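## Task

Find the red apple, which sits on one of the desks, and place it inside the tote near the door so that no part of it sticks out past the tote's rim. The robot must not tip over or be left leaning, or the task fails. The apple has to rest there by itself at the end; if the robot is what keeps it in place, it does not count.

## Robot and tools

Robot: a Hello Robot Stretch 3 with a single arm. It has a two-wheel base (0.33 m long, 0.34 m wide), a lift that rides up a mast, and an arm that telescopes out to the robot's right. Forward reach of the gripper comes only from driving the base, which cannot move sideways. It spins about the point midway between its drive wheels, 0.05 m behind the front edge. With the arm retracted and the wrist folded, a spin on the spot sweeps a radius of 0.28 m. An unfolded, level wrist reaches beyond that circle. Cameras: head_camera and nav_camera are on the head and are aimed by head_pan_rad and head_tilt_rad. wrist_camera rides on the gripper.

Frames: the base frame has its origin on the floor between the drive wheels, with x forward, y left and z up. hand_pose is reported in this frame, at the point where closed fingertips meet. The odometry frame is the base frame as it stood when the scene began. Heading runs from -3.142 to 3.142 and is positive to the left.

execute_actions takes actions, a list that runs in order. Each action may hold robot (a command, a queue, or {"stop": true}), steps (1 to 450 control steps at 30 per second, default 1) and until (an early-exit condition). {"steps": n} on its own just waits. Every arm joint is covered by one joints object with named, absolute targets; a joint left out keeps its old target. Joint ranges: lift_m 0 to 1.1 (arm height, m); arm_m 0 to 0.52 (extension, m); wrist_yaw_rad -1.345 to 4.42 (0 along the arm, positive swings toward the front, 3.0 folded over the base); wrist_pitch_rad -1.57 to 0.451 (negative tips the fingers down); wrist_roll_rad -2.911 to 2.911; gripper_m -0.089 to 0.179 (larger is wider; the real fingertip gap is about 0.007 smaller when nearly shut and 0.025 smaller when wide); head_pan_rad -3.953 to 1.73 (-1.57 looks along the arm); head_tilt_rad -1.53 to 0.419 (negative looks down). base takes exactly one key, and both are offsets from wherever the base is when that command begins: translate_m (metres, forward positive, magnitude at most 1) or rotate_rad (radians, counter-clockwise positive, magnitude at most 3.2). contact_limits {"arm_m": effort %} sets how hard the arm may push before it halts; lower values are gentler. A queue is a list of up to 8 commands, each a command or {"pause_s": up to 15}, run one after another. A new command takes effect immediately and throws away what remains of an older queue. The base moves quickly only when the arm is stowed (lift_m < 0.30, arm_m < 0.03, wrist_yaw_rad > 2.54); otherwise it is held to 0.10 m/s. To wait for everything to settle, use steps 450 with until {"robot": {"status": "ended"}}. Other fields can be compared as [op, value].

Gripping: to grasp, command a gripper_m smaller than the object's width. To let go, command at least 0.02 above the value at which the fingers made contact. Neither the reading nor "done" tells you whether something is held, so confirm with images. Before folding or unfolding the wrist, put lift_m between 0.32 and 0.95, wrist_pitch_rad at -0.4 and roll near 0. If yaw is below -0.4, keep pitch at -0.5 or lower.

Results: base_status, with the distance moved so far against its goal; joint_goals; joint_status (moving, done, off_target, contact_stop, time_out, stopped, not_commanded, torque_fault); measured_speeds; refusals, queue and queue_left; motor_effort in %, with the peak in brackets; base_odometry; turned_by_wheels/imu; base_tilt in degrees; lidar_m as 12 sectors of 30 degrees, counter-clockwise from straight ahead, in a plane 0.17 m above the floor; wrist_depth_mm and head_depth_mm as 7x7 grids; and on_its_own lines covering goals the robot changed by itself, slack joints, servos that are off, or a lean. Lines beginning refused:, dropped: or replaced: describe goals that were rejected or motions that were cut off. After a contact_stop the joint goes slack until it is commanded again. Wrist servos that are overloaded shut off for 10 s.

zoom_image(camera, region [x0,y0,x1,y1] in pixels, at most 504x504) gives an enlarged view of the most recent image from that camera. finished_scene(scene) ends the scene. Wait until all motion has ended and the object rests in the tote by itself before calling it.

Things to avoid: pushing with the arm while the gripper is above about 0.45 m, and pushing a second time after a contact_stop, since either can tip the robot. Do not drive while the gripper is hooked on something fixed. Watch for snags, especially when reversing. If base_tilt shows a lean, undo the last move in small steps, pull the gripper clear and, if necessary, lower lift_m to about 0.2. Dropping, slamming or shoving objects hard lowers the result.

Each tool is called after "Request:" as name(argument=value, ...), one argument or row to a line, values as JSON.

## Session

Request:
execute_actions(
  actions=[
    {"robot":{"joints":{"head_tilt_rad":-0.5,"wrist_yaw_rad":3.0,"wrist_pitch_rad":-0.4}},"steps":450,"until":{"robot":{"status":"ended"}}},
  ],
)

Scene clock: 0.87 s.
robot.base_odometry: x=+0.000 y=+0.000 heading=+0.000 (m, m, rad; robot's odometry frame)
robot.turned_by_wheels: +0.000 (rad since the last result)
robot.turned_by_imu: +0.000 (rad since the last result)
robot.base_tilt: forward=+0.7 right=+0.3 (deg)
robot.lidar_m: 0.92 1.59 1.88 1.09 0.94 0.94 1.09 1.59 1.59 0.91 0.79 0.79
robot.head_depth_mm: 715 771 818 866 933 1004 1089 / 778 843 900 961 1045 1127 1222 / 873 932 1003 1088 1173 1289 1310 / 964 1039 1129 1239 1365 1494 1342 / 1083 1173 1290 1429 1599 1626 1336 / 1227 1355 1505 1711 1928 1657 1336 / 1423 1600 1826 2023 2099 1585 1334
robot.base_status: not_commanded
robot.joint_positions: lift_m=+0.393 arm_m=-0.001 wrist_yaw_rad=+2.997 wrist_pitch_rad=-0.420 wrist_roll_rad=-0.008 gripper_m=+0.037 head_pan_rad=-0.014 head_tilt_rad=-0.493
robot.joint_goals: lift_m=+0.393 arm_m=-0.001 wrist_yaw_rad=+3.000 wrist_pitch_rad=-0.400 wrist_roll_rad=-0.008 gripper_m=+0.037 head_pan_rad=-0.014 head_tilt_rad=-0.500
robot.joint_status: lift_m=not_commanded arm_m=not_commanded wrist_yaw_rad=done wrist_pitch_rad=done wrist_roll_rad=not_commanded gripper_m=not_commanded head_pan_rad=not_commanded head_tilt_rad=done
robot.measured_speeds: translate_m=+0.000 rotate_rad=+0.000 lift_m=+0.000 arm_m=+0.000 wrist_yaw_rad=+0.000 wrist_pitch_rad=+0.000 wrist_roll_rad=+0.000 head_pan_rad=+0.000 head_tilt_rad=+0.000
robot: refusals=0 queue=done queue_left=0
robot.motor_effort: left_wheel=+0(0) right_wheel=+0(0) lift_m=+30(30) arm_m=+0(0) wrist_yaw_rad=+3(3) wrist_pitch_rad=+9(9) wrist_roll_rad=+0(0) gripper_m=+0(0) head_pan_rad=+0(0) head_tilt_rad=-4(40) (%)
robot.hand_pose: x=+0.0110 y=+0.0774 z=+0.4048 quat_wxyz=(+0.197, +0.697, +0.098, +0.682) (m; robot's base frame)
robot.wrist_depth_mm: 721 - - - - - - / 766 - - - - - - / 816 - - - - - - / 805 - 983 - - - - / 698 716 806 847 914 974 - / 582 611 - 661 730 784 817 / 503 - 556 569 609 646 673
pictures: head_camera (sideways: a quarter turn clockwise sets it upright), nav_camera (sideways: a quarter turn counterclockwise sets it upright), wrist_camera
camera_calibration (this result's frames):
head_camera: T_world_to_cam=[[-0.405199, -0.0285346, -0.913783, 1.20733], [-0.0717774, 0.99742, 0.000681902, 0.00784471], [0.911407, 0.0658653, -0.406201, 0.480874], [0, 0, 0, 1]] pos_world=[0.0514982, -0.00504682, 1.29856]
nav_camera: T_world_to_cam=[[0.424923, -0.0217917, 0.904967, -1.14135], [0.00182996, -0.999687, -0.0249318, 0.0827804], [0.905228, 0.0122502, -0.42475, 0.505145], [0, 0, 0, 1]] pos_world=[0.0275654, 0.0516944, 1.24951]
wrist_camera: T_world_to_cam=[[0.980156, -0.116761, 0.160188, -0.0825479], [0.0726523, -0.540273, -0.838347, 0.413671], [0.184432, 0.83335, -0.52107, 0.303113], [0, 0, 0, 1]] pos_world=[-0.00504788, -0.038742, 0.517966]
Images, in order (width x height): head_camera 896x504, nav_camera 672x504, wrist_camera 644x364.

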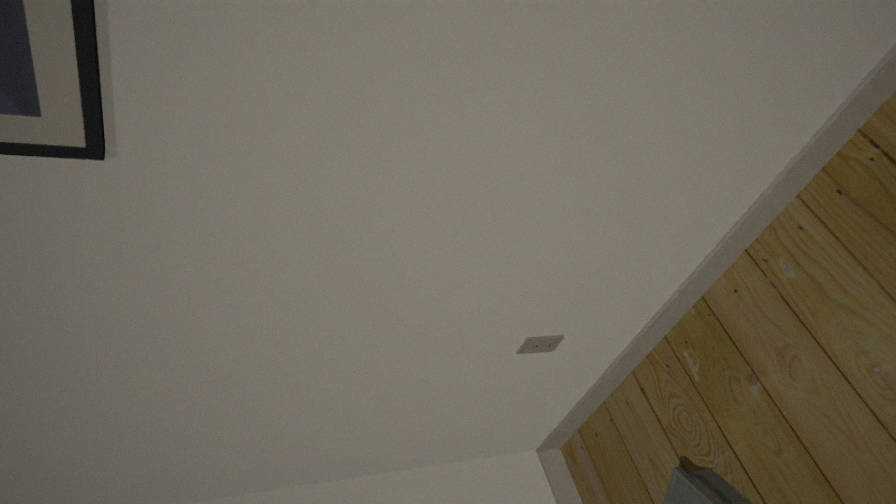

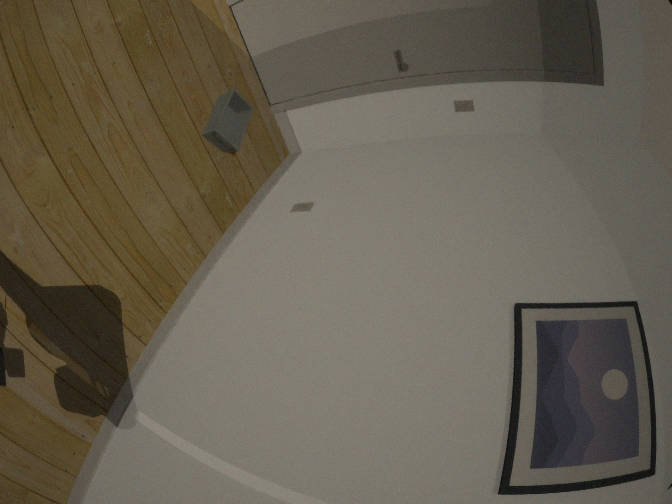

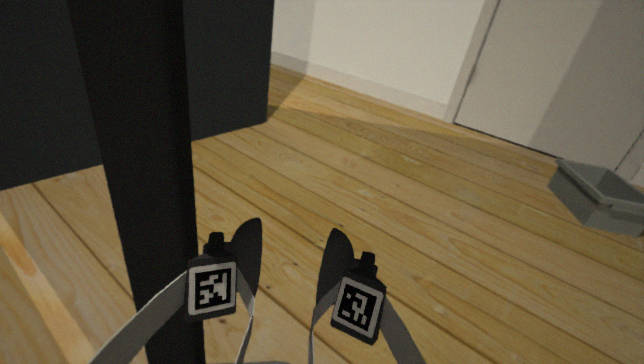

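Request:
execute_actions(
  actions=[
    {"robot":[{"joints":{"lift_m":0.26}},{"base":{"rotate_rad":1.09}},{"base":{"translate_m":1.0}},{"base":{"translate_m":0.49}},{"base":{"rotate_rad":1.265}}],"steps":450,"until":{"robot":{"status":"ended"}}},
    {"steps":300,"until":{"robot":{"status":"ended"}}},
  ],
)

Scene clock: 15.53 s.
robot.base_odometry: x=+0.689 y=+1.321 heading=+2.355 (m, m, rad; robot's odometry frame)
robot.turned_by_wheels: +2.355 (rad since the last result)
robot.turned_by_imu: +2.357 (rad since the last result)
robot.base_tilt: forward=+0.6 right=+0.2 (deg)
robot.lidar_m: 1.87 0.69 0.69 1.92 1.76 1.29 1.24 0.65 0.48 0.45 0.50 0.68
robot.head_depth_mm: 1675 1647 1624 1608 1562 1509 1318 / 2821 2762 2657 2584 2067 1650 1334 / 2972 3188 3452 3090 2146 1649 1343 / 3017 3242 3504 3113 2144 1649 1337 / 3027 3216 3466 3093 2151 1646 1341 / 2995 3200 3530 3103 2133 1645 1338 / 3019 3211 3547 3155 2157 1550 1272
robot.base_status: done (rotate_rad +1.2649 of +1.2650)
robot.joint_positions: lift_m=+0.261 arm_m=-0.001 wrist_yaw_rad=+2.998 wrist_pitch_rad=-0.419 wrist_roll_rad=-0.008 gripper_m=+0.037 head_pan_rad=-0.014 head_tilt_rad=-0.495
robot.joint_goals: lift_m=+0.260 arm_m=-0.001 wrist_yaw_rad=+3.000 wrist_pitch_rad=-0.400 wrist_roll_rad=-0.008 gripper_m=+0.037 head_pan_rad=-0.014 head_tilt_rad=-0.500
robot.joint_status: lift_m=done arm_m=not_commanded wrist_yaw_rad=done wrist_pitch_rad=done wrist_roll_rad=not_commanded gripper_m=not_commanded head_pan_rad=not_commanded head_tilt_rad=done
robot.measured_speeds: translate_m=+0.000 rotate_rad=+0.000 lift_m=+0.000 arm_m=+0.000 wrist_yaw_rad=+0.000 wrist_pitch_rad=+0.000 wrist_roll_rad=+0.000 head_pan_rad=+0.000 head_tilt_rad=+0.000
robot: refusals=0 queue=done queue_left=0
robot.motor_effort: left_wheel=-1(10) right_wheel=+2(11) lift_m=+16(30) arm_m=-1(1) wrist_yaw_rad=+2(3) wrist_pitch_rad=+9(10) wrist_roll_rad=+0(0) gripper_m=+1(0) head_pan_rad=+0(0) head_tilt_rad=-3(4) (%)
robot.hand_pose: x=+0.0108 y=+0.0776 z=+0.2731 quat_wxyz=(+0.196, +0.697, +0.098, +0.682) (m; robot's base frame)
robot.wrist_depth_mm: - - - - - 698 544 / - - - - - 675 580 / 829 - - - - 678 646 / 642 - 737 800 851 722 726 / 514 539 601 632 670 725 773 / 455 - - - 546 570 612 / - - - 423 456 472 501
pictures: head_camera (sideways: a quarter turn clockwise sets it upright), nav_camera (sideways: a quarter turn counterclockwise sets it upright), wrist_camera
camera_calibration (this result's frames):
head_camera: T_world_to_cam=[[-0.406636, -0.0285142, -0.913145, 1.2065], [-0.0717763, 0.99742, 0.000817179, 0.00766859], [0.910766, 0.0658745, -0.407634, 0.482741], [0, 0, 0, 1]] pos_world=[0.0514929, -0.00504674, 1.29849]
nav_camera: T_world_to_cam=[[0.426346, -0.0218119, 0.904297, -1.14049], [0.00179084, -0.999687, -0.0249571, 0.0828135], [0.904558, 0.0122598, -0.426174, 0.507001], [0, 0, 0, 1]] pos_world=[0.0274829, 0.0516956, 1.24948]
wrist_camera: T_world_to_cam=[[0.980249, -0.115932, 0.160225, -0.0612821], [0.0734125, -0.538978, -0.839115, 0.30342], [0.183638, 0.834304, -0.519821, 0.233918], [0, 0, 0, 1]] pos_world=[-0.00515947, -0.0387267, 0.386019]
Images, in order (width x height): head_camera 896x504, nav_camera 672x504, wrist_camera 644x364.

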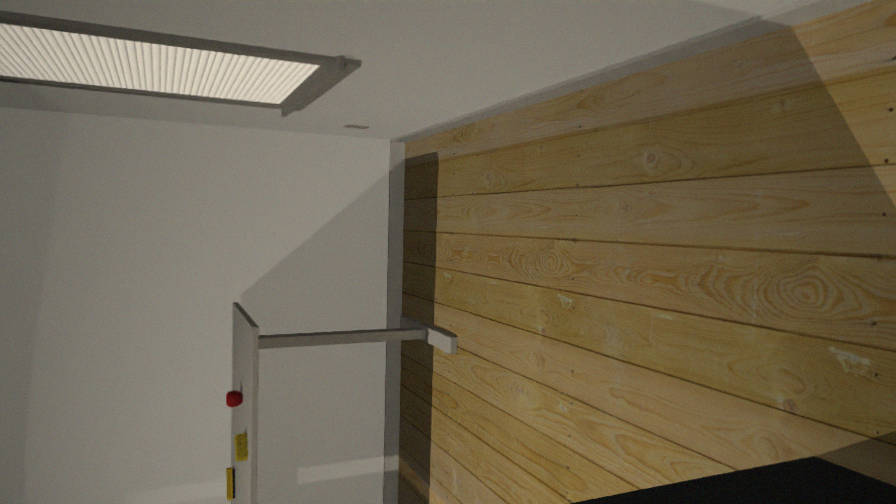

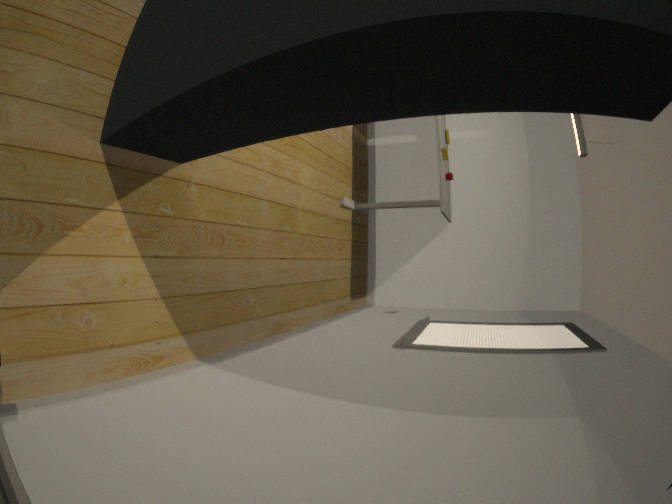

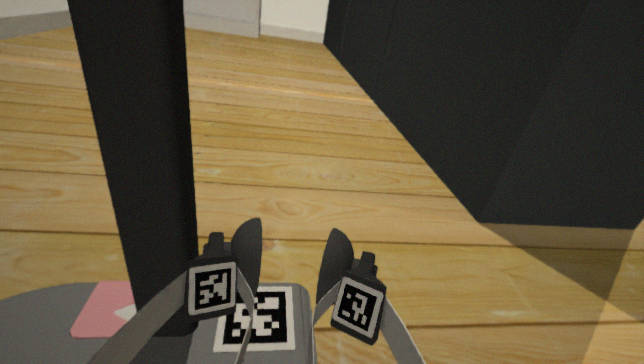

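Request:
execute_actions(
  actions=[
    {"robot":[{"base":{"translate_m":1.0}},{"base":{"translate_m":0.2}},{"base":{"rotate_rad":0.66},"joints":{"head_pan_rad":-0.4}},{"base":{"translate_m":0.8}}],"steps":450,"until":{"robot":{"status":"ended"}}},
  ],
)

Scene clock: 29.43 s.
robot.base_odometry: x=-0.952 y=+2.272 heading=+3.015 (m, m, rad; robot's odometry frame)
robot.turned_by_wheels: +0.660 (rad since the last result)
robot.turned_by_imu: +0.669 (rad since the last result)
robot.base_tilt: forward=+0.5 right=+0.3 (deg)
robot.lidar_m: 1.78 2.40 2.39 1.23 1.35 0.89 1.23 0.99 0.98 1.07 1.66 1.22
robot.head_depth_mm: 1350 1452 1509 1033 1826 1655 1336 / 1395 1492 1506 1034 1858 1544 1341 / 1436 1550 1504 1836 1980 1640 1340 / 1495 1612 1505 1919 2029 1645 1340 / 1547 1671 1500 2004 2109 1650 1337 / 1601 1736 1497 2096 2144 1658 1340 / 1673 1803 1491 2218 2176 1655 1335
robot.base_status: done (translate_m +0.8000 of +0.8000)
robot.joint_positions: lift_m=+0.261 arm_m=-0.001 wrist_yaw_rad=+2.998 wrist_pitch_rad=-0.419 wrist_roll_rad=-0.008 gripper_m=+0.037 head_pan_rad=-0.393 head_tilt_rad=-0.495
robot.joint_goals: lift_m=+0.260 arm_m=-0.001 wrist_yaw_rad=+3.000 wrist_pitch_rad=-0.400 wrist_roll_rad=-0.008 gripper_m=+0.037 head_pan_rad=-0.400 head_tilt_rad=-0.500
robot.joint_status: lift_m=done arm_m=not_commanded wrist_yaw_rad=done wrist_pitch_rad=done wrist_roll_rad=not_commanded gripper_m=not_commanded head_pan_rad=done head_tilt_rad=done
robot.measured_speeds: translate_m=+0.000 rotate_rad=+0.000 lift_m=+0.000 arm_m=+0.000 wrist_yaw_rad=+0.000 wrist_pitch_rad=+0.000 wrist_roll_rad=+0.000 head_pan_rad=+0.000 head_tilt_rad=+0.000
robot: refusals=0 queue=done queue_left=0
robot.motor_effort: left_wheel=-2(10) right_wheel=+2(8) lift_m=+17(16) arm_m=-2(1) wrist_yaw_rad=+2(2) wrist_pitch_rad=+9(9) wrist_roll_rad=+0(0) gripper_m=+0(0) head_pan_rad=-2(26) head_tilt_rad=-3(4) (%)
robot.hand_pose: x=+0.0108 y=+0.0776 z=+0.2731 quat_wxyz=(+0.196, +0.697, +0.098, +0.682) (m; robot's base frame)
robot.wrist_depth_mm: - - - - - - - / 893 - - - - - - / 773 - - - - - - / 638 - 739 802 862 987 - / 517 526 597 636 671 725 793 / 451 - - - 541 570 610 / - - - 426 456 477 505
pictures: head_camera (sideways: a quarter turn clockwise sets it upright), nav_camera (sideways: a quarter turn counterclockwise sets it upright), wrist_camera
camera_calibration (this result's frames):
head_camera: T_world_to_cam=[[-0.388448, 0.123904, -0.913103, 1.20634], [0.302125, 0.953268, 0.000826218, 0.00537602], [0.870534, -0.27555, -0.407729, 0.483111], [0, 0, 0, 1]] pos_world=[0.0464092, -0.0214737, 1.29848]
nav_camera: T_world_to_cam=[[0.388151, -0.177952, 0.904252, -1.1402], [-0.367991, -0.929494, -0.0249587, 0.0850713], [0.844939, -0.323069, -0.426269, 0.507489], [0, 0, 0, 1]] pos_world=[0.0450777, 0.040127, 1.24948]
wrist_camera: T_world_to_cam=[[0.980256, -0.115871, 0.160226, -0.0612739], [0.0734566, -0.53893, -0.839141, 0.303435], [0.183583, 0.834343, -0.519778, 0.233909], [0, 0, 0, 1]] pos_world=[-0.00516688, -0.0387294, 0.386023]
Images, in order (width x height): head_camera 896x504, nav_camera 672x504, wrist_camera 644x364.

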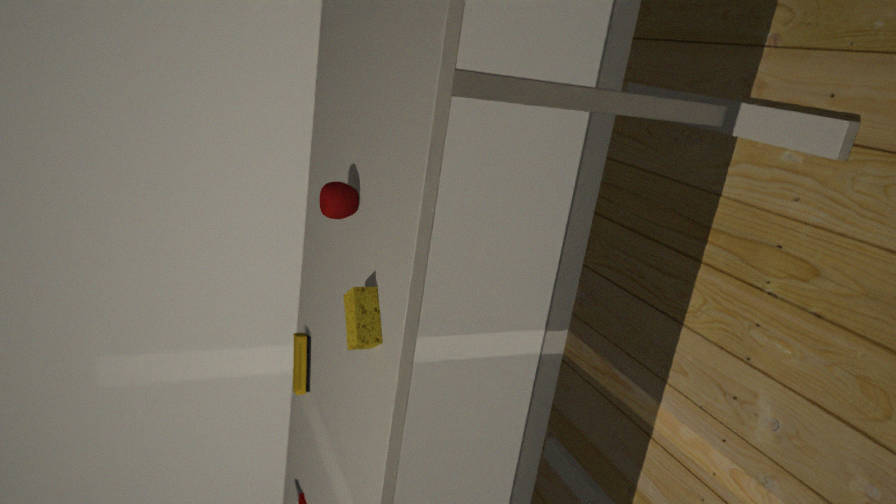

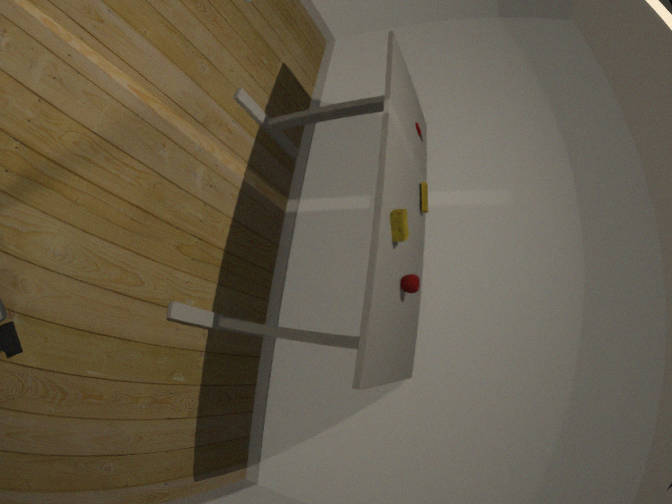

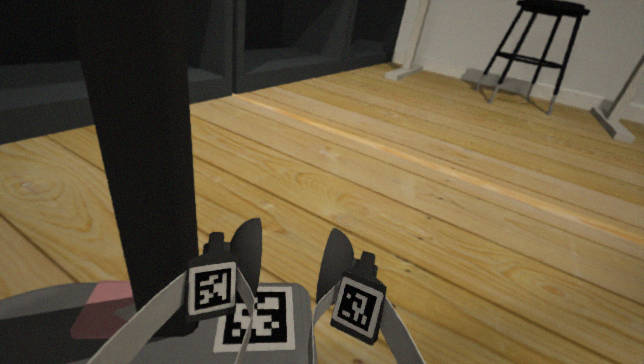

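Request:
execute_actions(
  actions=[
    {"robot":[{"base":{"rotate_rad":-0.39}},{"base":{"translate_m":0.5}},{"base":{"rotate_rad":1.57},"joints":{"head_pan_rad":-1.4,"head_tilt_rad":-0.5}},{"joints":{"lift_m":0.94}},{"joints":{"wrist_yaw_rad":1.5}},{"joints":{"lift_m":1.06,"gripper_m":0.17}},{"joints":{"wrist_yaw_rad":0,"arm_m":0.15}}],"steps":450,"until":{"robot":{"status":"ended"}}},
    {"steps":450,"until":{"robot":{"status":"ended"}}},
  ],
)

Scene clock: 49.53 s.
robot.base_odometry: x=-1.386 y=+2.519 heading=-2.089 (m, m, rad; robot's odometry frame)
robot.turned_by_wheels: +1.180 (rad since the last result)
robot.turned_by_imu: +1.180 (rad since the last result)
robot.base_tilt: forward=+0.5 right=+0.2 (deg)
robot.lidar_m: 2.03 1.58 1.55 1.37 1.28 1.12 1.12 1.31 0.74 1.20 1.37 2.19
robot.head_depth_mm: 989 1048 - - 532 475 1332 / 1038 1109 1175 859 553 492 1342 / 1087 1173 1232 892 577 1540 1337 / 1151 1242 1300 833 578 1646 1334 / 1217 1317 1359 836 604 1643 1335 / 1300 1408 1463 832 665 1659 1340 / 1387 1511 1482 832 1904 1596 1336
robot.base_status: done (rotate_rad +1.5699 of +1.5700)
robot.joint_positions: lift_m=+1.059 arm_m=+0.150 wrist_yaw_rad=+0.003 wrist_pitch_rad=-0.418 wrist_roll_rad=-0.008 gripper_m=+0.170 head_pan_rad=-1.393 head_tilt_rad=-0.495
robot.joint_goals: lift_m=+1.060 arm_m=+0.150 wrist_yaw_rad=+0.000 wrist_pitch_rad=-0.400 wrist_roll_rad=-0.008 gripper_m=+0.170 head_pan_rad=-1.400 head_tilt_rad=-0.500
robot.joint_status: lift_m=done arm_m=done wrist_yaw_rad=done wrist_pitch_rad=done wrist_roll_rad=not_commanded gripper_m=done head_pan_rad=done head_tilt_rad=done
robot.measured_speeds: translate_m=+0.000 rotate_rad=+0.000 lift_m=+0.000 arm_m=+0.000 wrist_yaw_rad=+0.000 wrist_pitch_rad=+0.000 wrist_roll_rad=+0.000 head_pan_rad=+0.000 head_tilt_rad=+0.000
robot: refusals=0 queue=done queue_left=0
robot.motor_effort: left_wheel=-2(10) right_wheel=+2(10) lift_m=+41(42) arm_m=+4(3) wrist_yaw_rad=-2(3) wrist_pitch_rad=+9(9) wrist_roll_rad=+0(0) gripper_m=+1(83) head_pan_rad=-3(34) head_tilt_rad=-3(2) (%)
robot.hand_pose: x=-0.0210 y=-0.5190 z=+1.0721 quat_wxyz=(+0.695, +0.148, -0.688, -0.146) (m; robot's base frame)
robot.wrist_depth_mm: 997 925 851 780 721 666 627 / 699 730 867 832 761 712 663 / 501 546 603 674 763 756 699 / 388 414 446 393 535 593 761 / 270 329 353 379 406 438 779 / - 278 293 311 333 364 381 / 231 238 249 262 274 - 304
pictures: head_camera (sideways: a quarter turn clockwise sets it upright), nav_camera (sideways: a quarter turn counterclockwise sets it upright), wrist_camera
camera_calibration (this result's frames):
head_camera: T_world_to_cam=[[-0.105584, 0.393822, -0.913102, 1.20461], [0.965408, 0.260742, 0.000826228, 0.00132996], [0.238409, -0.881429, -0.407729, 0.486967], [0, 0, 0, 1]] pos_world=[0.00980577, -0.0455216, 1.29848]
nav_camera: T_world_to_cam=[[0.0599421, -0.422771, 0.904252, -1.13819], [-0.980985, -0.192471, -0.0249587, 0.0888106], [0.184595, -0.885562, -0.426269, 0.511517], [0, 0, 0, 1]] pos_world=[0.0609245, -0.0111225, 1.24948]
wrist_camera: T_world_to_cam=[[-0.98669, -0.0276946, 0.160239, -0.222784], [-0.150975, 0.52211, -0.839409, 1.20102], [-0.0604153, -0.852429, -0.519341, 0.271781], [0, 0, 0, 1]] pos_world=[-0.0220739, -0.401562, 1.185]
Images, in order (width x height): head_camera 896x504, nav_camera 672x504, wrist_camera 644x364.

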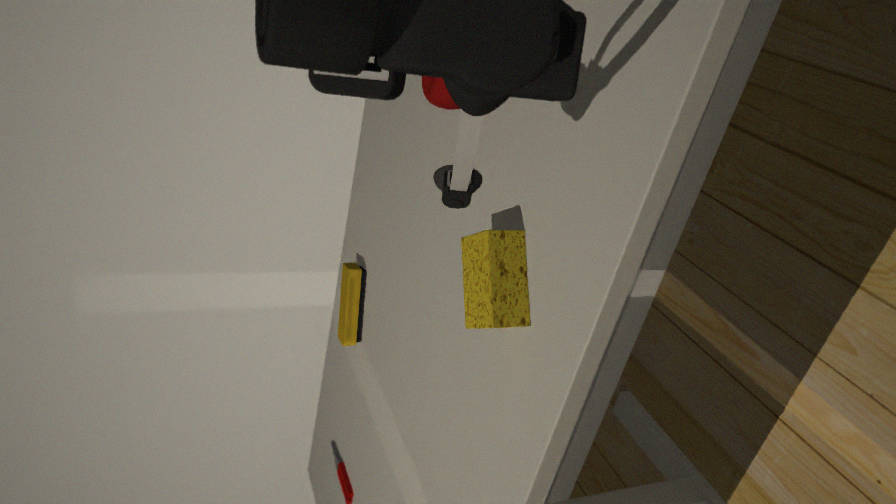

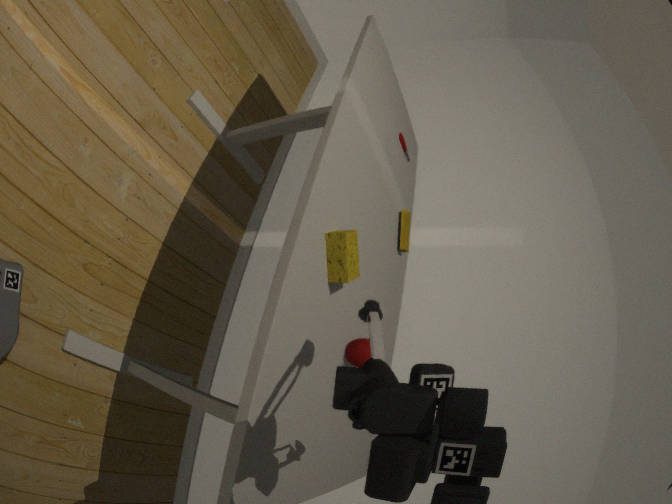

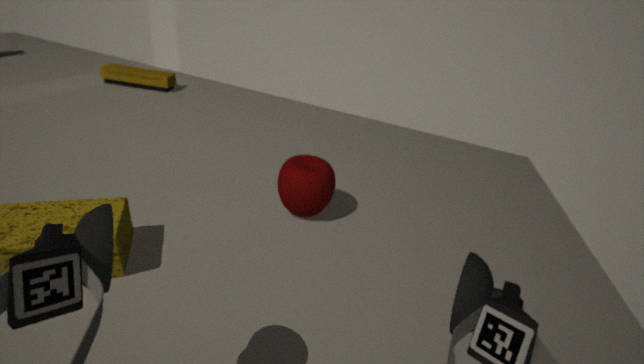

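Request:
execute_actions(
  actions=[
    {"robot":[{"base":{"translate_m":-0.012},"joints":{"arm_m":0.39,"gripper_m":0.15}},{"joints":{"lift_m":1.0}}],"steps":450,"until":{"robot":{"status":"ended"}}},
  ],
)

Scene clock: 54.10 s.
robot.base_odometry: x=-1.380 y=+2.529 heading=-2.089 (m, m, rad; robot's odometry frame)
robot.turned_by_wheels: +0.000 (rad since the last result)
robot.turned_by_imu: +0.001 (rad since the last result)
robot.base_tilt: forward=+0.4 right=+0.3 (deg)
robot.lidar_m: 2.05 1.59 1.55 1.38 1.27 1.11 1.11 1.29 0.73 1.19 1.38 2.21
robot.head_depth_mm: 984 1045 - 737 577 474 1333 / 1032 1101 1173 741 578 490 1332 / 1088 1170 1232 833 578 1552 1331 / 1145 1233 1305 834 577 1583 1336 / 1206 1320 1358 833 604 1637 1339 / 1292 1415 1461 832 665 1649 1337 / 1376 1513 1492 833 1912 1598 1344
robot.base_status: done (translate_m -0.0120 of -0.0120)
robot.joint_positions: lift_m=+1.001 arm_m=+0.390 wrist_yaw_rad=+0.002 wrist_pitch_rad=-0.418 wrist_roll_rad=-0.008 gripper_m=+0.150 head_pan_rad=-1.393 head_tilt_rad=-0.495
robot.joint_goals: lift_m=+1.000 arm_m=+0.390 wrist_yaw_rad=+0.000 wrist_pitch_rad=-0.400 wrist_roll_rad=-0.008 gripper_m=+0.150 head_pan_rad=-1.400 head_tilt_rad=-0.500
robot.joint_status: lift_m=done arm_m=done wrist_yaw_rad=done wrist_pitch_rad=done wrist_roll_rad=not_commanded gripper_m=done head_pan_rad=done head_tilt_rad=done
robot.measured_speeds: translate_m=+0.000 rotate_rad=+0.000 lift_m=+0.000 arm_m=+0.000 wrist_yaw_rad=+0.000 wrist_pitch_rad=+0.000 wrist_roll_rad=+0.000 head_pan_rad=+0.000 head_tilt_rad=+0.000
robot: refusals=0 queue=done queue_left=0
robot.motor_effort: left_wheel=-2(8) right_wheel=+2(4) lift_m=+16(40) arm_m=+4(12) wrist_yaw_rad=-1(2) wrist_pitch_rad=+9(9) wrist_roll_rad=+0(0) gripper_m=+0(76) head_pan_rad=-3(3) head_tilt_rad=-3(3) (%)
robot.hand_pose: x=-0.0212 y=-0.7590 z=+1.0132 quat_wxyz=(+0.695, +0.148, -0.689, -0.146) (m; robot's base frame)
robot.wrist_depth_mm: 716 644 589 555 510 472 441 / 475 582 628 592 547 499 466 / 373 406 453 507 564 533 502 / 290 309 331 364 399 442 506 / 243 255 265 284 305 329 356 / - 208 144 153 243 270 279 / 172 180 123 131 205 225 230
pictures: head_camera (sideways: a quarter turn clockwise sets it upright), nav_camera (sideways: a quarter turn counterclockwise sets it upright), wrist_camera
camera_calibration (this result's frames):
head_camera: T_world_to_cam=[[-0.105564, 0.393827, -0.913103, 1.20461], [0.965421, 0.260693, 0.000826207, 0.00132991], [0.238365, -0.881442, -0.407729, 0.486967], [0, 0, 0, 1]] pos_world=[0.00980348, -0.0455218, 1.29848]
nav_camera: T_world_to_cam=[[0.0599208, -0.422774, 0.904252, -1.13819], [-0.980995, -0.192422, -0.0249587, 0.0888107], [0.18455, -0.885571, -0.426269, 0.511517], [0, 0, 0, 1]] pos_world=[0.0609239, -0.0111252, 1.24948]
wrist_camera: T_world_to_cam=[[-0.986716, -0.026731, 0.160239, -0.219476], [-0.150465, 0.522257, -0.839409, 1.27697], [-0.0612477, -0.852369, -0.519341, 0.0366142], [0, 0, 0, 1]] pos_world=[-0.0221783, -0.641564, 1.12609]
Images, in order (width x height): head_camera 896x504, nav_camera 672x504, wrist_camera 644x364.

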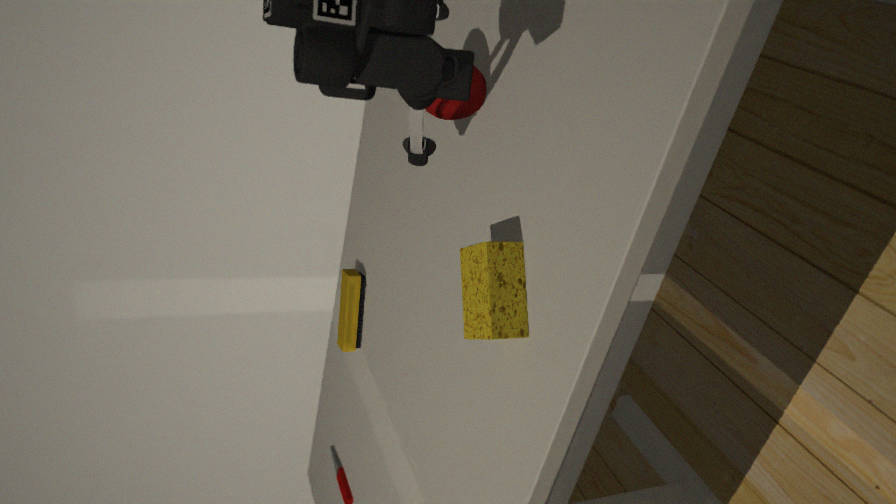

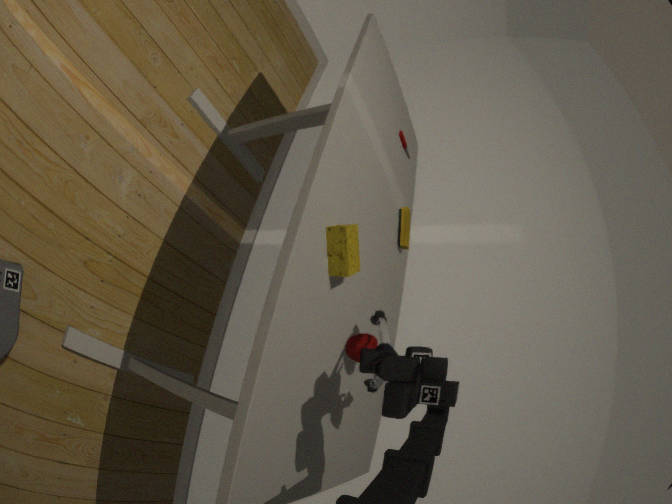

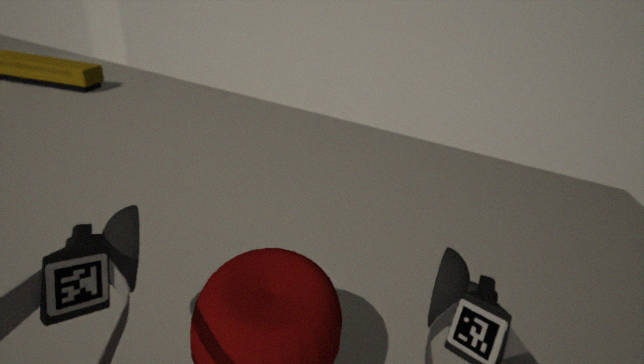

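Request:
execute_actions(
  actions=[
    {"robot":[{"base":{"translate_m":0.008},"joints":{"arm_m":0.365}},{"joints":{"lift_m":0.955}}],"steps":450,"until":{"robot":{"status":"ended"}}},
  ],
)

Scene clock: 57.67 s.
robot.base_odometry: x=-1.384 y=+2.522 heading=-2.088 (m, m, rad; robot's odometry frame)
robot.turned_by_wheels: +0.000 (rad since the last result)
robot.turned_by_imu: +0.000 (rad since the last result)
robot.base_tilt: forward=+0.6 right=+0.2 (deg)
robot.lidar_m: 2.04 1.58 1.55 1.37 1.28 1.12 1.12 1.31 0.74 1.20 1.38 2.20
robot.head_depth_mm: 986 1045 1111 - 577 474 1336 / 1031 1098 1175 889 578 491 1331 / 1086 1166 1229 833 578 1546 1335 / 1150 1237 1315 835 577 1645 1339 / 1219 1330 1362 831 604 1651 1334 / 1297 1407 1469 835 665 1654 1336 / 1385 1504 1490 831 1899 1590 1341
robot.base_status: done (translate_m +0.0080 of +0.0080)
robot.joint_positions: lift_m=+0.956 arm_m=+0.365 wrist_yaw_rad=+0.002 wrist_pitch_rad=-0.418 wrist_roll_rad=-0.008 gripper_m=+0.150 head_pan_rad=-1.393 head_tilt_rad=-0.495
robot.joint_goals: lift_m=+0.955 arm_m=+0.365 wrist_yaw_rad=+0.000 wrist_pitch_rad=-0.400 wrist_roll_rad=-0.008 gripper_m=+0.150 head_pan_rad=-1.400 head_tilt_rad=-0.500
robot.joint_status: lift_m=done arm_m=done wrist_yaw_rad=done wrist_pitch_rad=done wrist_roll_rad=not_commanded gripper_m=done head_pan_rad=done head_tilt_rad=done
robot.measured_speeds: translate_m=+0.000 rotate_rad=+0.000 lift_m=+0.000 arm_m=+0.000 wrist_yaw_rad=+0.000 wrist_pitch_rad=+0.000 wrist_roll_rad=+0.000 head_pan_rad=+0.000 head_tilt_rad=+0.000
robot: refusals=0 queue=done queue_left=0
robot.motor_effort: left_wheel=-2(4) right_wheel=+2(7) lift_m=+16(17) arm_m=-5(7) wrist_yaw_rad=-1(1) wrist_pitch_rad=+9(9) wrist_roll_rad=+0(0) gripper_m=+0(0) head_pan_rad=-3(2) head_tilt_rad=-3(3) (%)
robot.hand_pose: x=-0.0212 y=-0.7347 z=+0.9682 quat_wxyz=(+0.695, +0.148, -0.689, -0.146) (m; robot's base frame)
robot.wrist_depth_mm: 492 665 622 578 530 495 462 / 392 447 518 593 568 525 490 / 282 305 337 381 430 496 517 / 218 231 222 142 298 329 369 / 185 191 131 119 229 246 265 / - 156 157 131 183 200 211 / 130 135 141 148 153 170 171
pictures: head_camera (sideways: a quarter turn clockwise sets it upright), nav_camera (sideways: a quarter turn counterclockwise sets it upright), wrist_camera
camera_calibration (this result's frames):
head_camera: T_world_to_cam=[[-0.105564, 0.393827, -0.913103, 1.20461], [0.965421, 0.260693, 0.00082621, 0.00132991], [0.238365, -0.881442, -0.407729, 0.486967], [0, 0, 0, 1]] pos_world=[0.00980348, -0.0455218, 1.29848]
nav_camera: T_world_to_cam=[[0.0599208, -0.422774, 0.904252, -1.13819], [-0.980995, -0.192422, -0.0249587, 0.0888107], [0.18455, -0.885571, -0.426269, 0.511517], [0, 0, 0, 1]] pos_world=[0.0609239, -0.0111252, 1.24948]
wrist_camera: T_world_to_cam=[[-0.986716, -0.0267311, 0.160239, -0.211616], [-0.150465, 0.522257, -0.839409, 1.22649], [-0.0612476, -0.852369, -0.519341, 0.0339949], [0, 0, 0, 1]] pos_world=[-0.0221783, -0.617223, 1.08109]
Images, in order (width x height): head_camera 896x504, nav_camera 672x504, wrist_camera 644x364.

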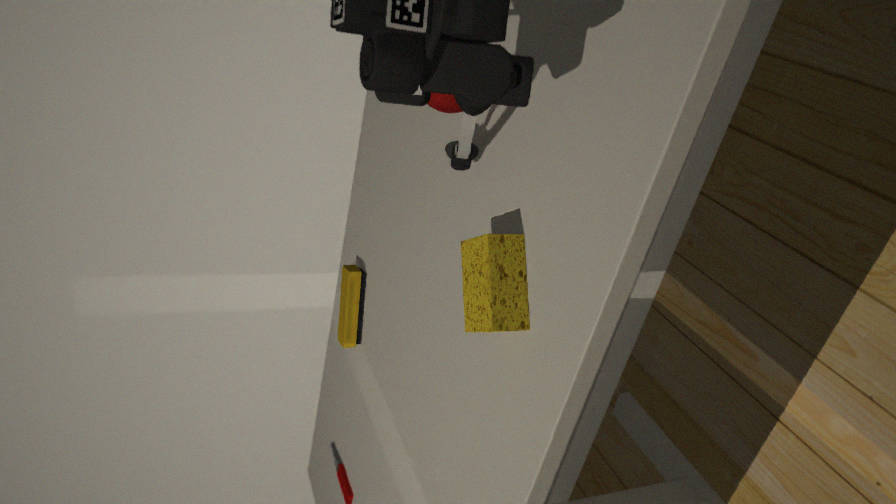

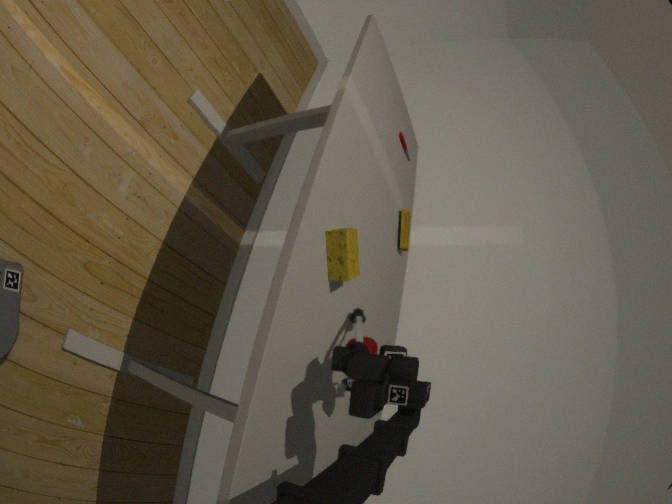

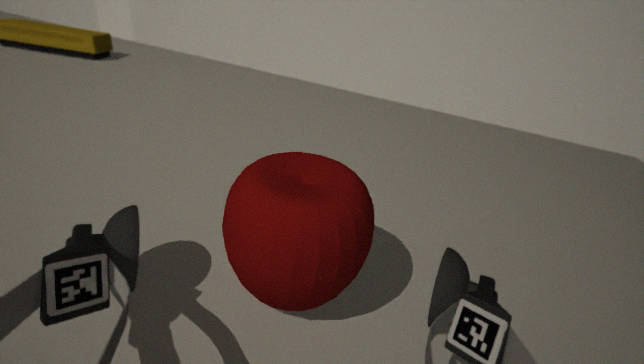

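Request:
execute_actions(
  actions=[
    {"robot":[{"joints":{"lift_m":0.962}},{"joints":{"gripper_m":0.02}},{"joints":{"lift_m":1.02}}],"steps":450,"until":{"robot":{"status":"ended"}}},
  ],
)

Scene clock: 61.33 s.
robot.base_odometry: x=-1.384 y=+2.522 heading=-2.089 (m, m, rad; robot's odometry frame)
robot.turned_by_wheels: +0.000 (rad since the last result)
robot.turned_by_imu: +0.000 (rad since the last result)
robot.base_tilt: forward=+0.6 right=+0.2 (deg)
robot.lidar_m: 2.04 1.58 1.55 1.37 1.28 1.12 1.12 1.30 0.73 1.20 1.37 2.20
robot.head_depth_mm: 984 1047 - 739 577 475 1335 / 1032 1107 1174 782 577 491 1334 / 1085 1171 1234 830 577 1547 1330 / 1158 1236 1313 834 577 1643 1337 / 1216 1323 1363 831 604 1657 1341 / 1303 1404 1467 833 663 1654 1338 / 1378 1510 1497 832 1898 1599 1339
robot.base_status: done (translate_m +0.0080 of +0.0080)
robot.joint_positions: lift_m=+1.019 arm_m=+0.365 wrist_yaw_rad=+0.000 wrist_pitch_rad=-0.429 wrist_roll_rad=-0.008 gripper_m=+0.021 head_pan_rad=-1.393 head_tilt_rad=-0.495
robot.joint_goals: lift_m=+1.020 arm_m=+0.365 wrist_yaw_rad=+0.000 wrist_pitch_rad=-0.400 wrist_roll_rad=-0.008 gripper_m=+0.020 head_pan_rad=-1.400 head_tilt_rad=-0.500
robot.joint_status: lift_m=done arm_m=done wrist_yaw_rad=done wrist_pitch_rad=done wrist_roll_rad=not_commanded gripper_m=done head_pan_rad=done head_tilt_rad=done
robot.measured_speeds: translate_m=+0.000 rotate_rad=+0.000 lift_m=+0.000 arm_m=+0.000 wrist_yaw_rad=+0.000 wrist_pitch_rad=+0.000 wrist_roll_rad=+0.000 head_pan_rad=+0.000 head_tilt_rad=+0.000
robot: refusals=0 queue=done queue_left=0
robot.motor_effort: left_wheel=-2(2) right_wheel=+2(2) lift_m=+42(43) arm_m=-5(5) wrist_yaw_rad=+0(1) wrist_pitch_rad=+14(14) wrist_roll_rad=+0(0) gripper_m=-18(91) head_pan_rad=-2(3) head_tilt_rad=-3(3) (%)
robot.hand_pose: x=-0.0214 y=-0.7333 z=+1.0296 quat_wxyz=(+0.694, +0.151, -0.688, -0.150) (m; robot's base frame)
robot.wrist_depth_mm: 752 682 629 573 532 492 461 / 502 618 657 621 564 532 490 / 401 430 479 543 593 569 525 / 317 334 335 150 425 476 531 / 257 272 124 122 332 354 382 / 216 232 134 128 273 284 302 / 194 194 206 213 217 237 248
pictures: head_camera (sideways: a quarter turn clockwise sets it upright), nav_camera (sideways: a quarter turn counterclockwise sets it upright), wrist_camera
camera_calibration (this result's frames):
head_camera: T_world_to_cam=[[-0.105564, 0.393827, -0.913103, 1.20461], [0.965421, 0.260693, 0.000826218, 0.0013299], [0.238365, -0.881441, -0.407729, 0.486967], [0, 0, 0, 1]] pos_world=[0.0098035, -0.0455218, 1.29848]
nav_camera: T_world_to_cam=[[0.059921, -0.422774, 0.904252, -1.13819], [-0.980995, -0.192422, -0.0249587, 0.0888107], [0.18455, -0.885571, -0.426269, 0.511517], [0, 0, 0, 1]] pos_world=[0.0609239, -0.0111252, 1.24948]
wrist_camera: T_world_to_cam=[[-0.986747, -0.027316, 0.159953, -0.221815], [-0.149849, 0.531603, -0.833633, 1.27818], [-0.0622601, -0.846553, -0.528651, 0.0808822], [0, 0, 0, 1]] pos_world=[-0.0223051, -0.617071, 1.14377]
Images, in order (width x height): head_camera 896x504, nav_camera 672x504, wrist_camera 644x364.

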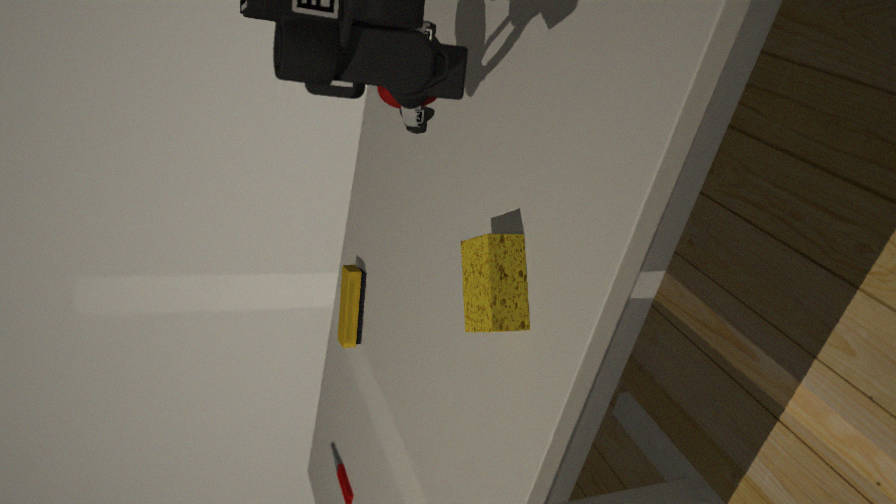

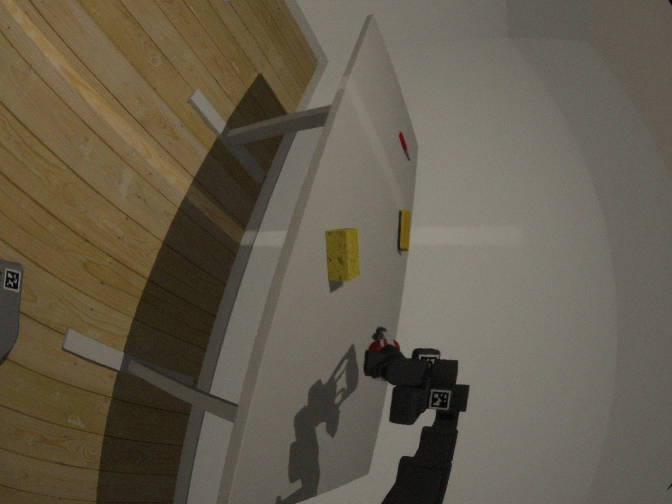

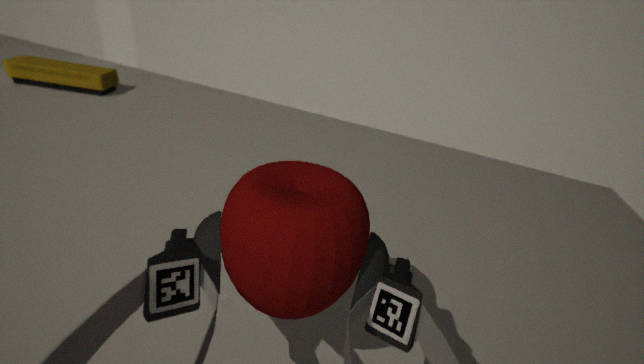

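Request:
execute_actions(
  actions=[
    {"robot":[{"joints":{"arm_m":0.0,"lift_m":1.05}},{"joints":{"wrist_yaw_rad":1.5,"head_pan_rad":0,"head_tilt_rad":-0.8},"base":{"rotate_rad":0.6}},{"joints":{"lift_m":0.6},"base":{"rotate_rad":1.25}},{"joints":{"wrist_yaw_rad":2.65,"lift_m":0.4}},{"joints":{"lift_m":0.28}},{"base":{"translate_m":1.0}},{"base":{"translate_m":0.19}},{"base":{"rotate_rad":-0.56}}],"steps":450,"until":{"robot":{"status":"ended"}}},
    {"steps":450,"until":{"robot":{"status":"ended"}}},
  ],
)

Scene clock: 85.40 s.
robot.base_odometry: x=-0.228 y=+2.241 heading=-0.799 (m, m, rad; robot's odometry frame)
robot.turned_by_wheels: +1.290 (rad since the last result)
robot.turned_by_imu: +1.301 (rad since the last result)
robot.base_tilt: forward=+0.7 right=+0.1 (deg)
robot.lidar_m: 1.73 0.68 0.50 0.48 0.50 0.68 1.93 1.83 2.51 1.41 0.60 0.69
robot.head_depth_mm: 2149 2415 2489 1915 1558 1324 1145 / 2138 2429 2505 1911 1565 1334 1143 / 2175 2458 2375 1947 1570 1322 1143 / 2162 2458 2507 1941 1567 1326 1153 / 2173 2388 2326 1942 1571 1322 1145 / 1543 1569 1583 1689 1539 1335 1149 / 1131 1176 1193 1209 1235 1230 1134
robot.base_status: done (rotate_rad -0.5599 of -0.5600)
robot.joint_positions: lift_m=+0.280 arm_m=+0.000 wrist_yaw_rad=+2.648 wrist_pitch_rad=-0.429 wrist_roll_rad=-0.008 gripper_m=+0.021 head_pan_rad=-0.007 head_tilt_rad=-0.791
robot.joint_goals: lift_m=+0.280 arm_m=+0.000 wrist_yaw_rad=+2.650 wrist_pitch_rad=-0.400 wrist_roll_rad=-0.008 gripper_m=+0.020 head_pan_rad=+0.000 head_tilt_rad=-0.800
robot.joint_status: lift_m=done arm_m=done wrist_yaw_rad=done wrist_pitch_rad=done wrist_roll_rad=not_commanded gripper_m=done head_pan_rad=done head_tilt_rad=done
robot.measured_speeds: translate_m=+0.000 rotate_rad=+0.000 lift_m=+0.000 arm_m=+0.000 wrist_yaw_rad=+0.000 wrist_pitch_rad=+0.000 wrist_roll_rad=+0.000 head_pan_rad=+0.000 head_tilt_rad=+0.000
robot: refusals=0 queue=done queue_left=0
robot.motor_effort: left_wheel=+2(10) right_wheel=-2(9) lift_m=+18(41) arm_m=-4(2) wrist_yaw_rad=+2(7) wrist_pitch_rad=+14(14) wrist_roll_rad=+0(0) gripper_m=-17(17) head_pan_rad=+3(37) head_tilt_rad=-6(34) (%)
robot.hand_pose: x=+0.0843 y=+0.0510 z=+0.2906 quat_wxyz=(+0.315, +0.704, -0.021, +0.636) (m; robot's base frame)
robot.wrist_depth_mm: 395 437 489 548 636 748 928 / 423 464 527 596 697 842 - / 450 502 572 672 804 980 - / 483 541 586 151 834 976 - / 507 550 125 123 703 740 814 / 458 485 134 128 577 596 640 / - - 431 441 455 495 520
pictures: head_camera (sideways: a quarter turn clockwise sets it upright), nav_camera (sideways: a quarter turn counterclockwise sets it upright), wrist_camera
camera_calibration (this result's frames):
head_camera: T_world_to_cam=[[-0.655278, -0.0298152, -0.754799, 1.00155], [-0.0751612, 0.996836, 0.0258752, -0.0249284], [0.751639, 0.073687, -0.655446, 0.80613], [0, 0, 0, 1]] pos_world=[0.0484991, -0.00469049, 1.28498]
nav_camera: T_world_to_cam=[[0.671888, -0.0203401, 0.740374, -0.928257], [0.0011942, -0.999592, -0.0285452, 0.0874781], [0.740652, 0.0200634, -0.671589, 0.827292], [0, 0, 0, 1]] pos_world=[0.0108451, 0.0519634, 1.24535]
wrist_camera: T_world_to_cam=[[0.881844, -0.443584, 0.15995, -0.114159], [-0.12019, -0.53945, -0.833396, 0.313108], [0.455966, 0.715701, -0.529025, 0.237438], [0, 0, 0, 1]] pos_world=[0.0300391, -0.0516678, 0.404814]
Images, in order (width x height): head_camera 896x504, nav_camera 672x504, wrist_camera 644x364.

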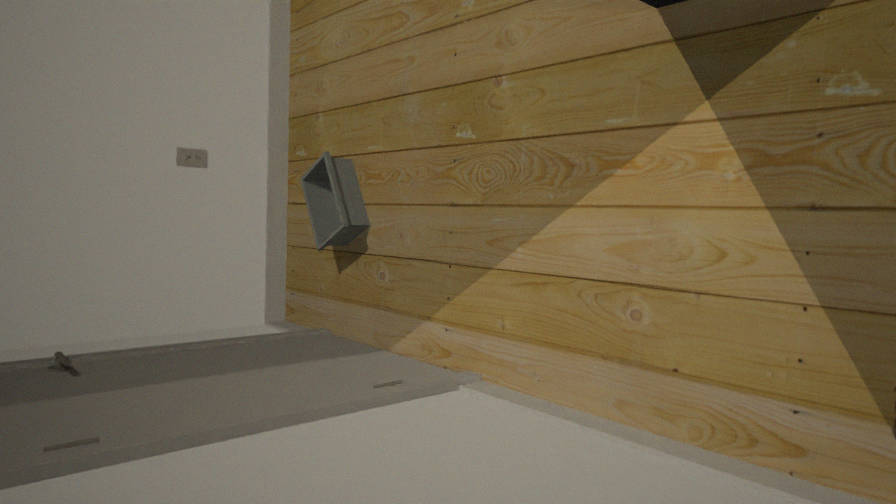

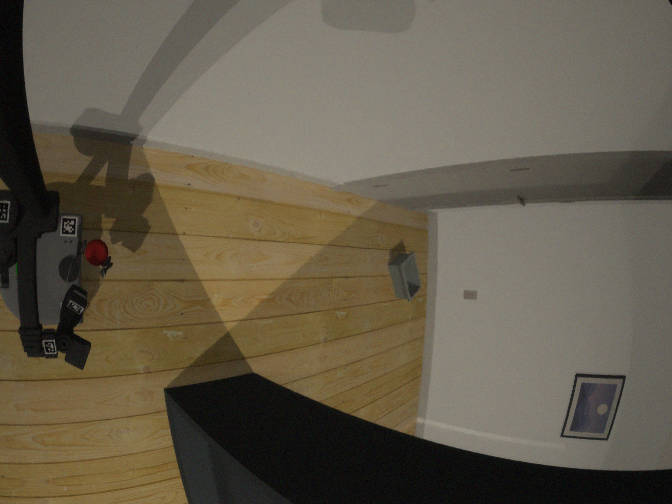

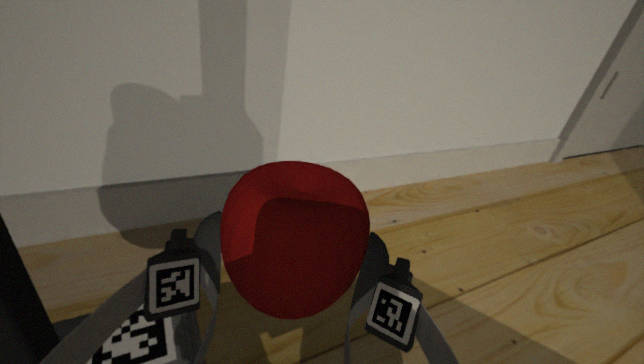

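Request:
execute_actions(
  actions=[
    {"robot":[{"base":{"translate_m":1.0}},{"base":{"translate_m":0.5}},{"base":{"rotate_rad":1.57},"joints":{"head_pan_rad":-1.57,"head_tilt_rad":-1.0}},{"joints":{"lift_m":0.36}},{"joints":{"wrist_yaw_rad":0.3}},{"joints":{"wrist_pitch_rad":-1.2,"arm_m":0.1}}],"steps":450,"until":{"robot":{"status":"ended"}}},
    {"steps":450,"until":{"robot":{"status":"ended"}}},
  ],
)

Scene clock: 101.67 s.
robot.base_odometry: x=+0.818 y=+1.166 heading=+0.771 (m, m, rad; robot's odometry frame)
robot.turned_by_wheels: +1.570 (rad since the last result)
robot.turned_by_imu: +1.574 (rad since the last result)
robot.base_tilt: forward=+0.7 right=+0.1 (deg)
robot.lidar_m: 0.44 0.45 0.66 1.88 0.86 0.98 2.79 1.47 1.08 1.04 0.62 0.46
robot.head_depth_mm: 916 1065 1282 1517 1378 1212 1092 / 918 1071 1294 1524 1350 1240 - / 924 1081 1311 1546 1353 - 1128 / 929 1093 1319 1558 1361 1211 1111 / 937 1101 1337 1561 1375 1227 1096 / 945 1110 1337 1520 1369 1229 1098 / 953 1070 1109 1092 1121 1145 1090
robot.base_status: done (rotate_rad +1.5699 of +1.5700)
robot.joint_positions: lift_m=+0.359 arm_m=+0.100 wrist_yaw_rad=+0.302 wrist_pitch_rad=-1.206 wrist_roll_rad=-0.008 gripper_m=+0.021 head_pan_rad=-1.563 head_tilt_rad=-0.988
robot.joint_goals: lift_m=+0.360 arm_m=+0.100 wrist_yaw_rad=+0.300 wrist_pitch_rad=-1.200 wrist_roll_rad=-0.008 gripper_m=+0.020 head_pan_rad=-1.570 head_tilt_rad=-1.000
robot.joint_status: lift_m=done arm_m=done wrist_yaw_rad=done wrist_pitch_rad=done wrist_roll_rad=not_commanded gripper_m=done head_pan_rad=done head_tilt_rad=done
robot.measured_speeds: translate_m=+0.000 rotate_rad=+0.000 lift_m=+0.000 arm_m=+0.000 wrist_yaw_rad=+0.000 wrist_pitch_rad=+0.000 wrist_roll_rad=+0.000 head_pan_rad=+0.000 head_tilt_rad=+0.000
robot: refusals=0 queue=done queue_left=0
robot.motor_effort: left_wheel=-2(11) right_wheel=+2(11) lift_m=+41(44) arm_m=+4(8) wrist_yaw_rad=-1(4) wrist_pitch_rad=+3(14) wrist_roll_rad=+0(0) gripper_m=-17(17) head_pan_rad=-4(34) head_tilt_rad=-8(31) (%)
robot.hand_pose: x=-0.0012 y=-0.3104 z=+0.2501 quat_wxyz=(+0.638, +0.485, -0.513, -0.307) (m; robot's base frame)
robot.wrist_depth_mm: 449 468 488 400 393 392 556 / 439 448 463 467 474 441 527 / 422 426 441 451 463 447 497 / 404 410 415 150 417 447 469 / 389 398 125 122 432 443 454 / 377 382 134 129 416 422 431 / 362 368 379 386 397 409 418
pictures: head_camera (sideways: a quarter turn clockwise sets it upright), nav_camera (sideways: a quarter turn counterclockwise sets it upright), wrist_camera
camera_calibration (this result's frames):
head_camera: T_world_to_cam=[[-0.0405203, 0.789631, -0.612243, 0.812028], [0.995674, 0.0831899, 0.0413959, -0.0516581], [0.0836199, -0.607917, -0.789585, 0.984654], [0, 0, 0, 1]] pos_world=[0.00200148, -0.0383174, 1.27677]
nav_camera: T_world_to_cam=[[-0.00940991, -0.803831, 0.594783, -0.734387], [-0.999511, -0.0101753, -0.0295646, 0.0949021], [0.029817, -0.594771, -0.803342, 1.00297], [0, 0, 0, 1]] pos_world=[0.0580397, 0.00717708, 1.24533]
wrist_camera: T_world_to_cam=[[-0.903348, -0.418177, 0.0953383, -0.170632], [-0.428812, 0.875853, -0.221365, 0.360013], [0.00906761, -0.240852, -0.970519, 0.326664], [0, 0, 0, 1]] pos_world=[-0.00272453, -0.307995, 0.412996]
Images, in order (width x height): head_camera 896x504, nav_camera 672x504, wrist_camera 644x364.

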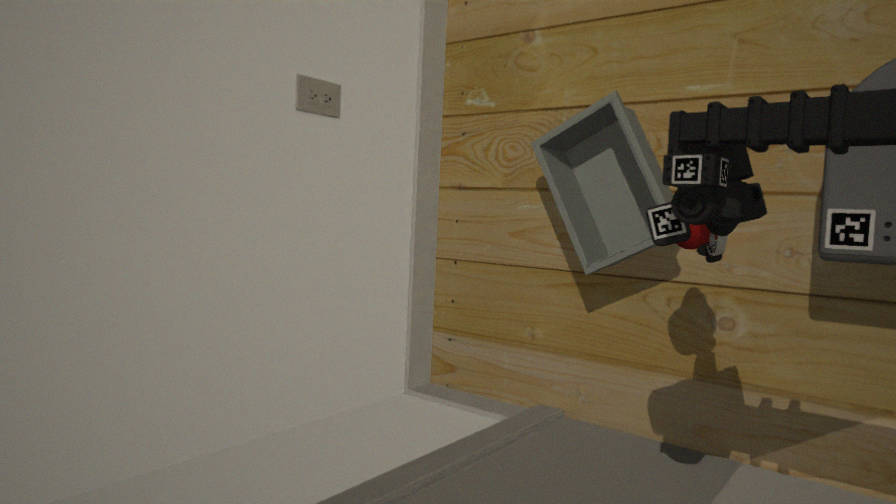

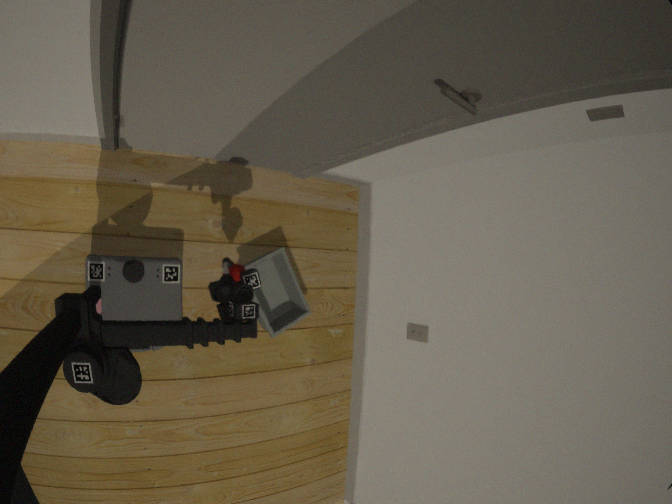

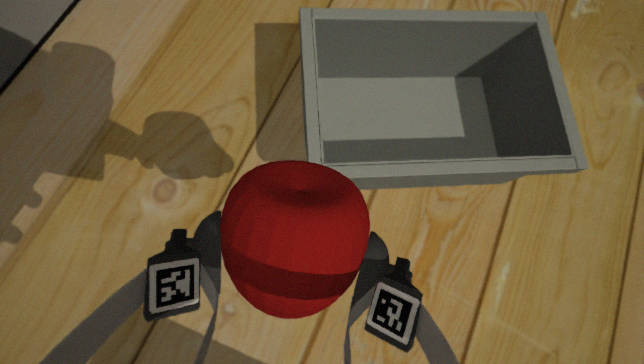

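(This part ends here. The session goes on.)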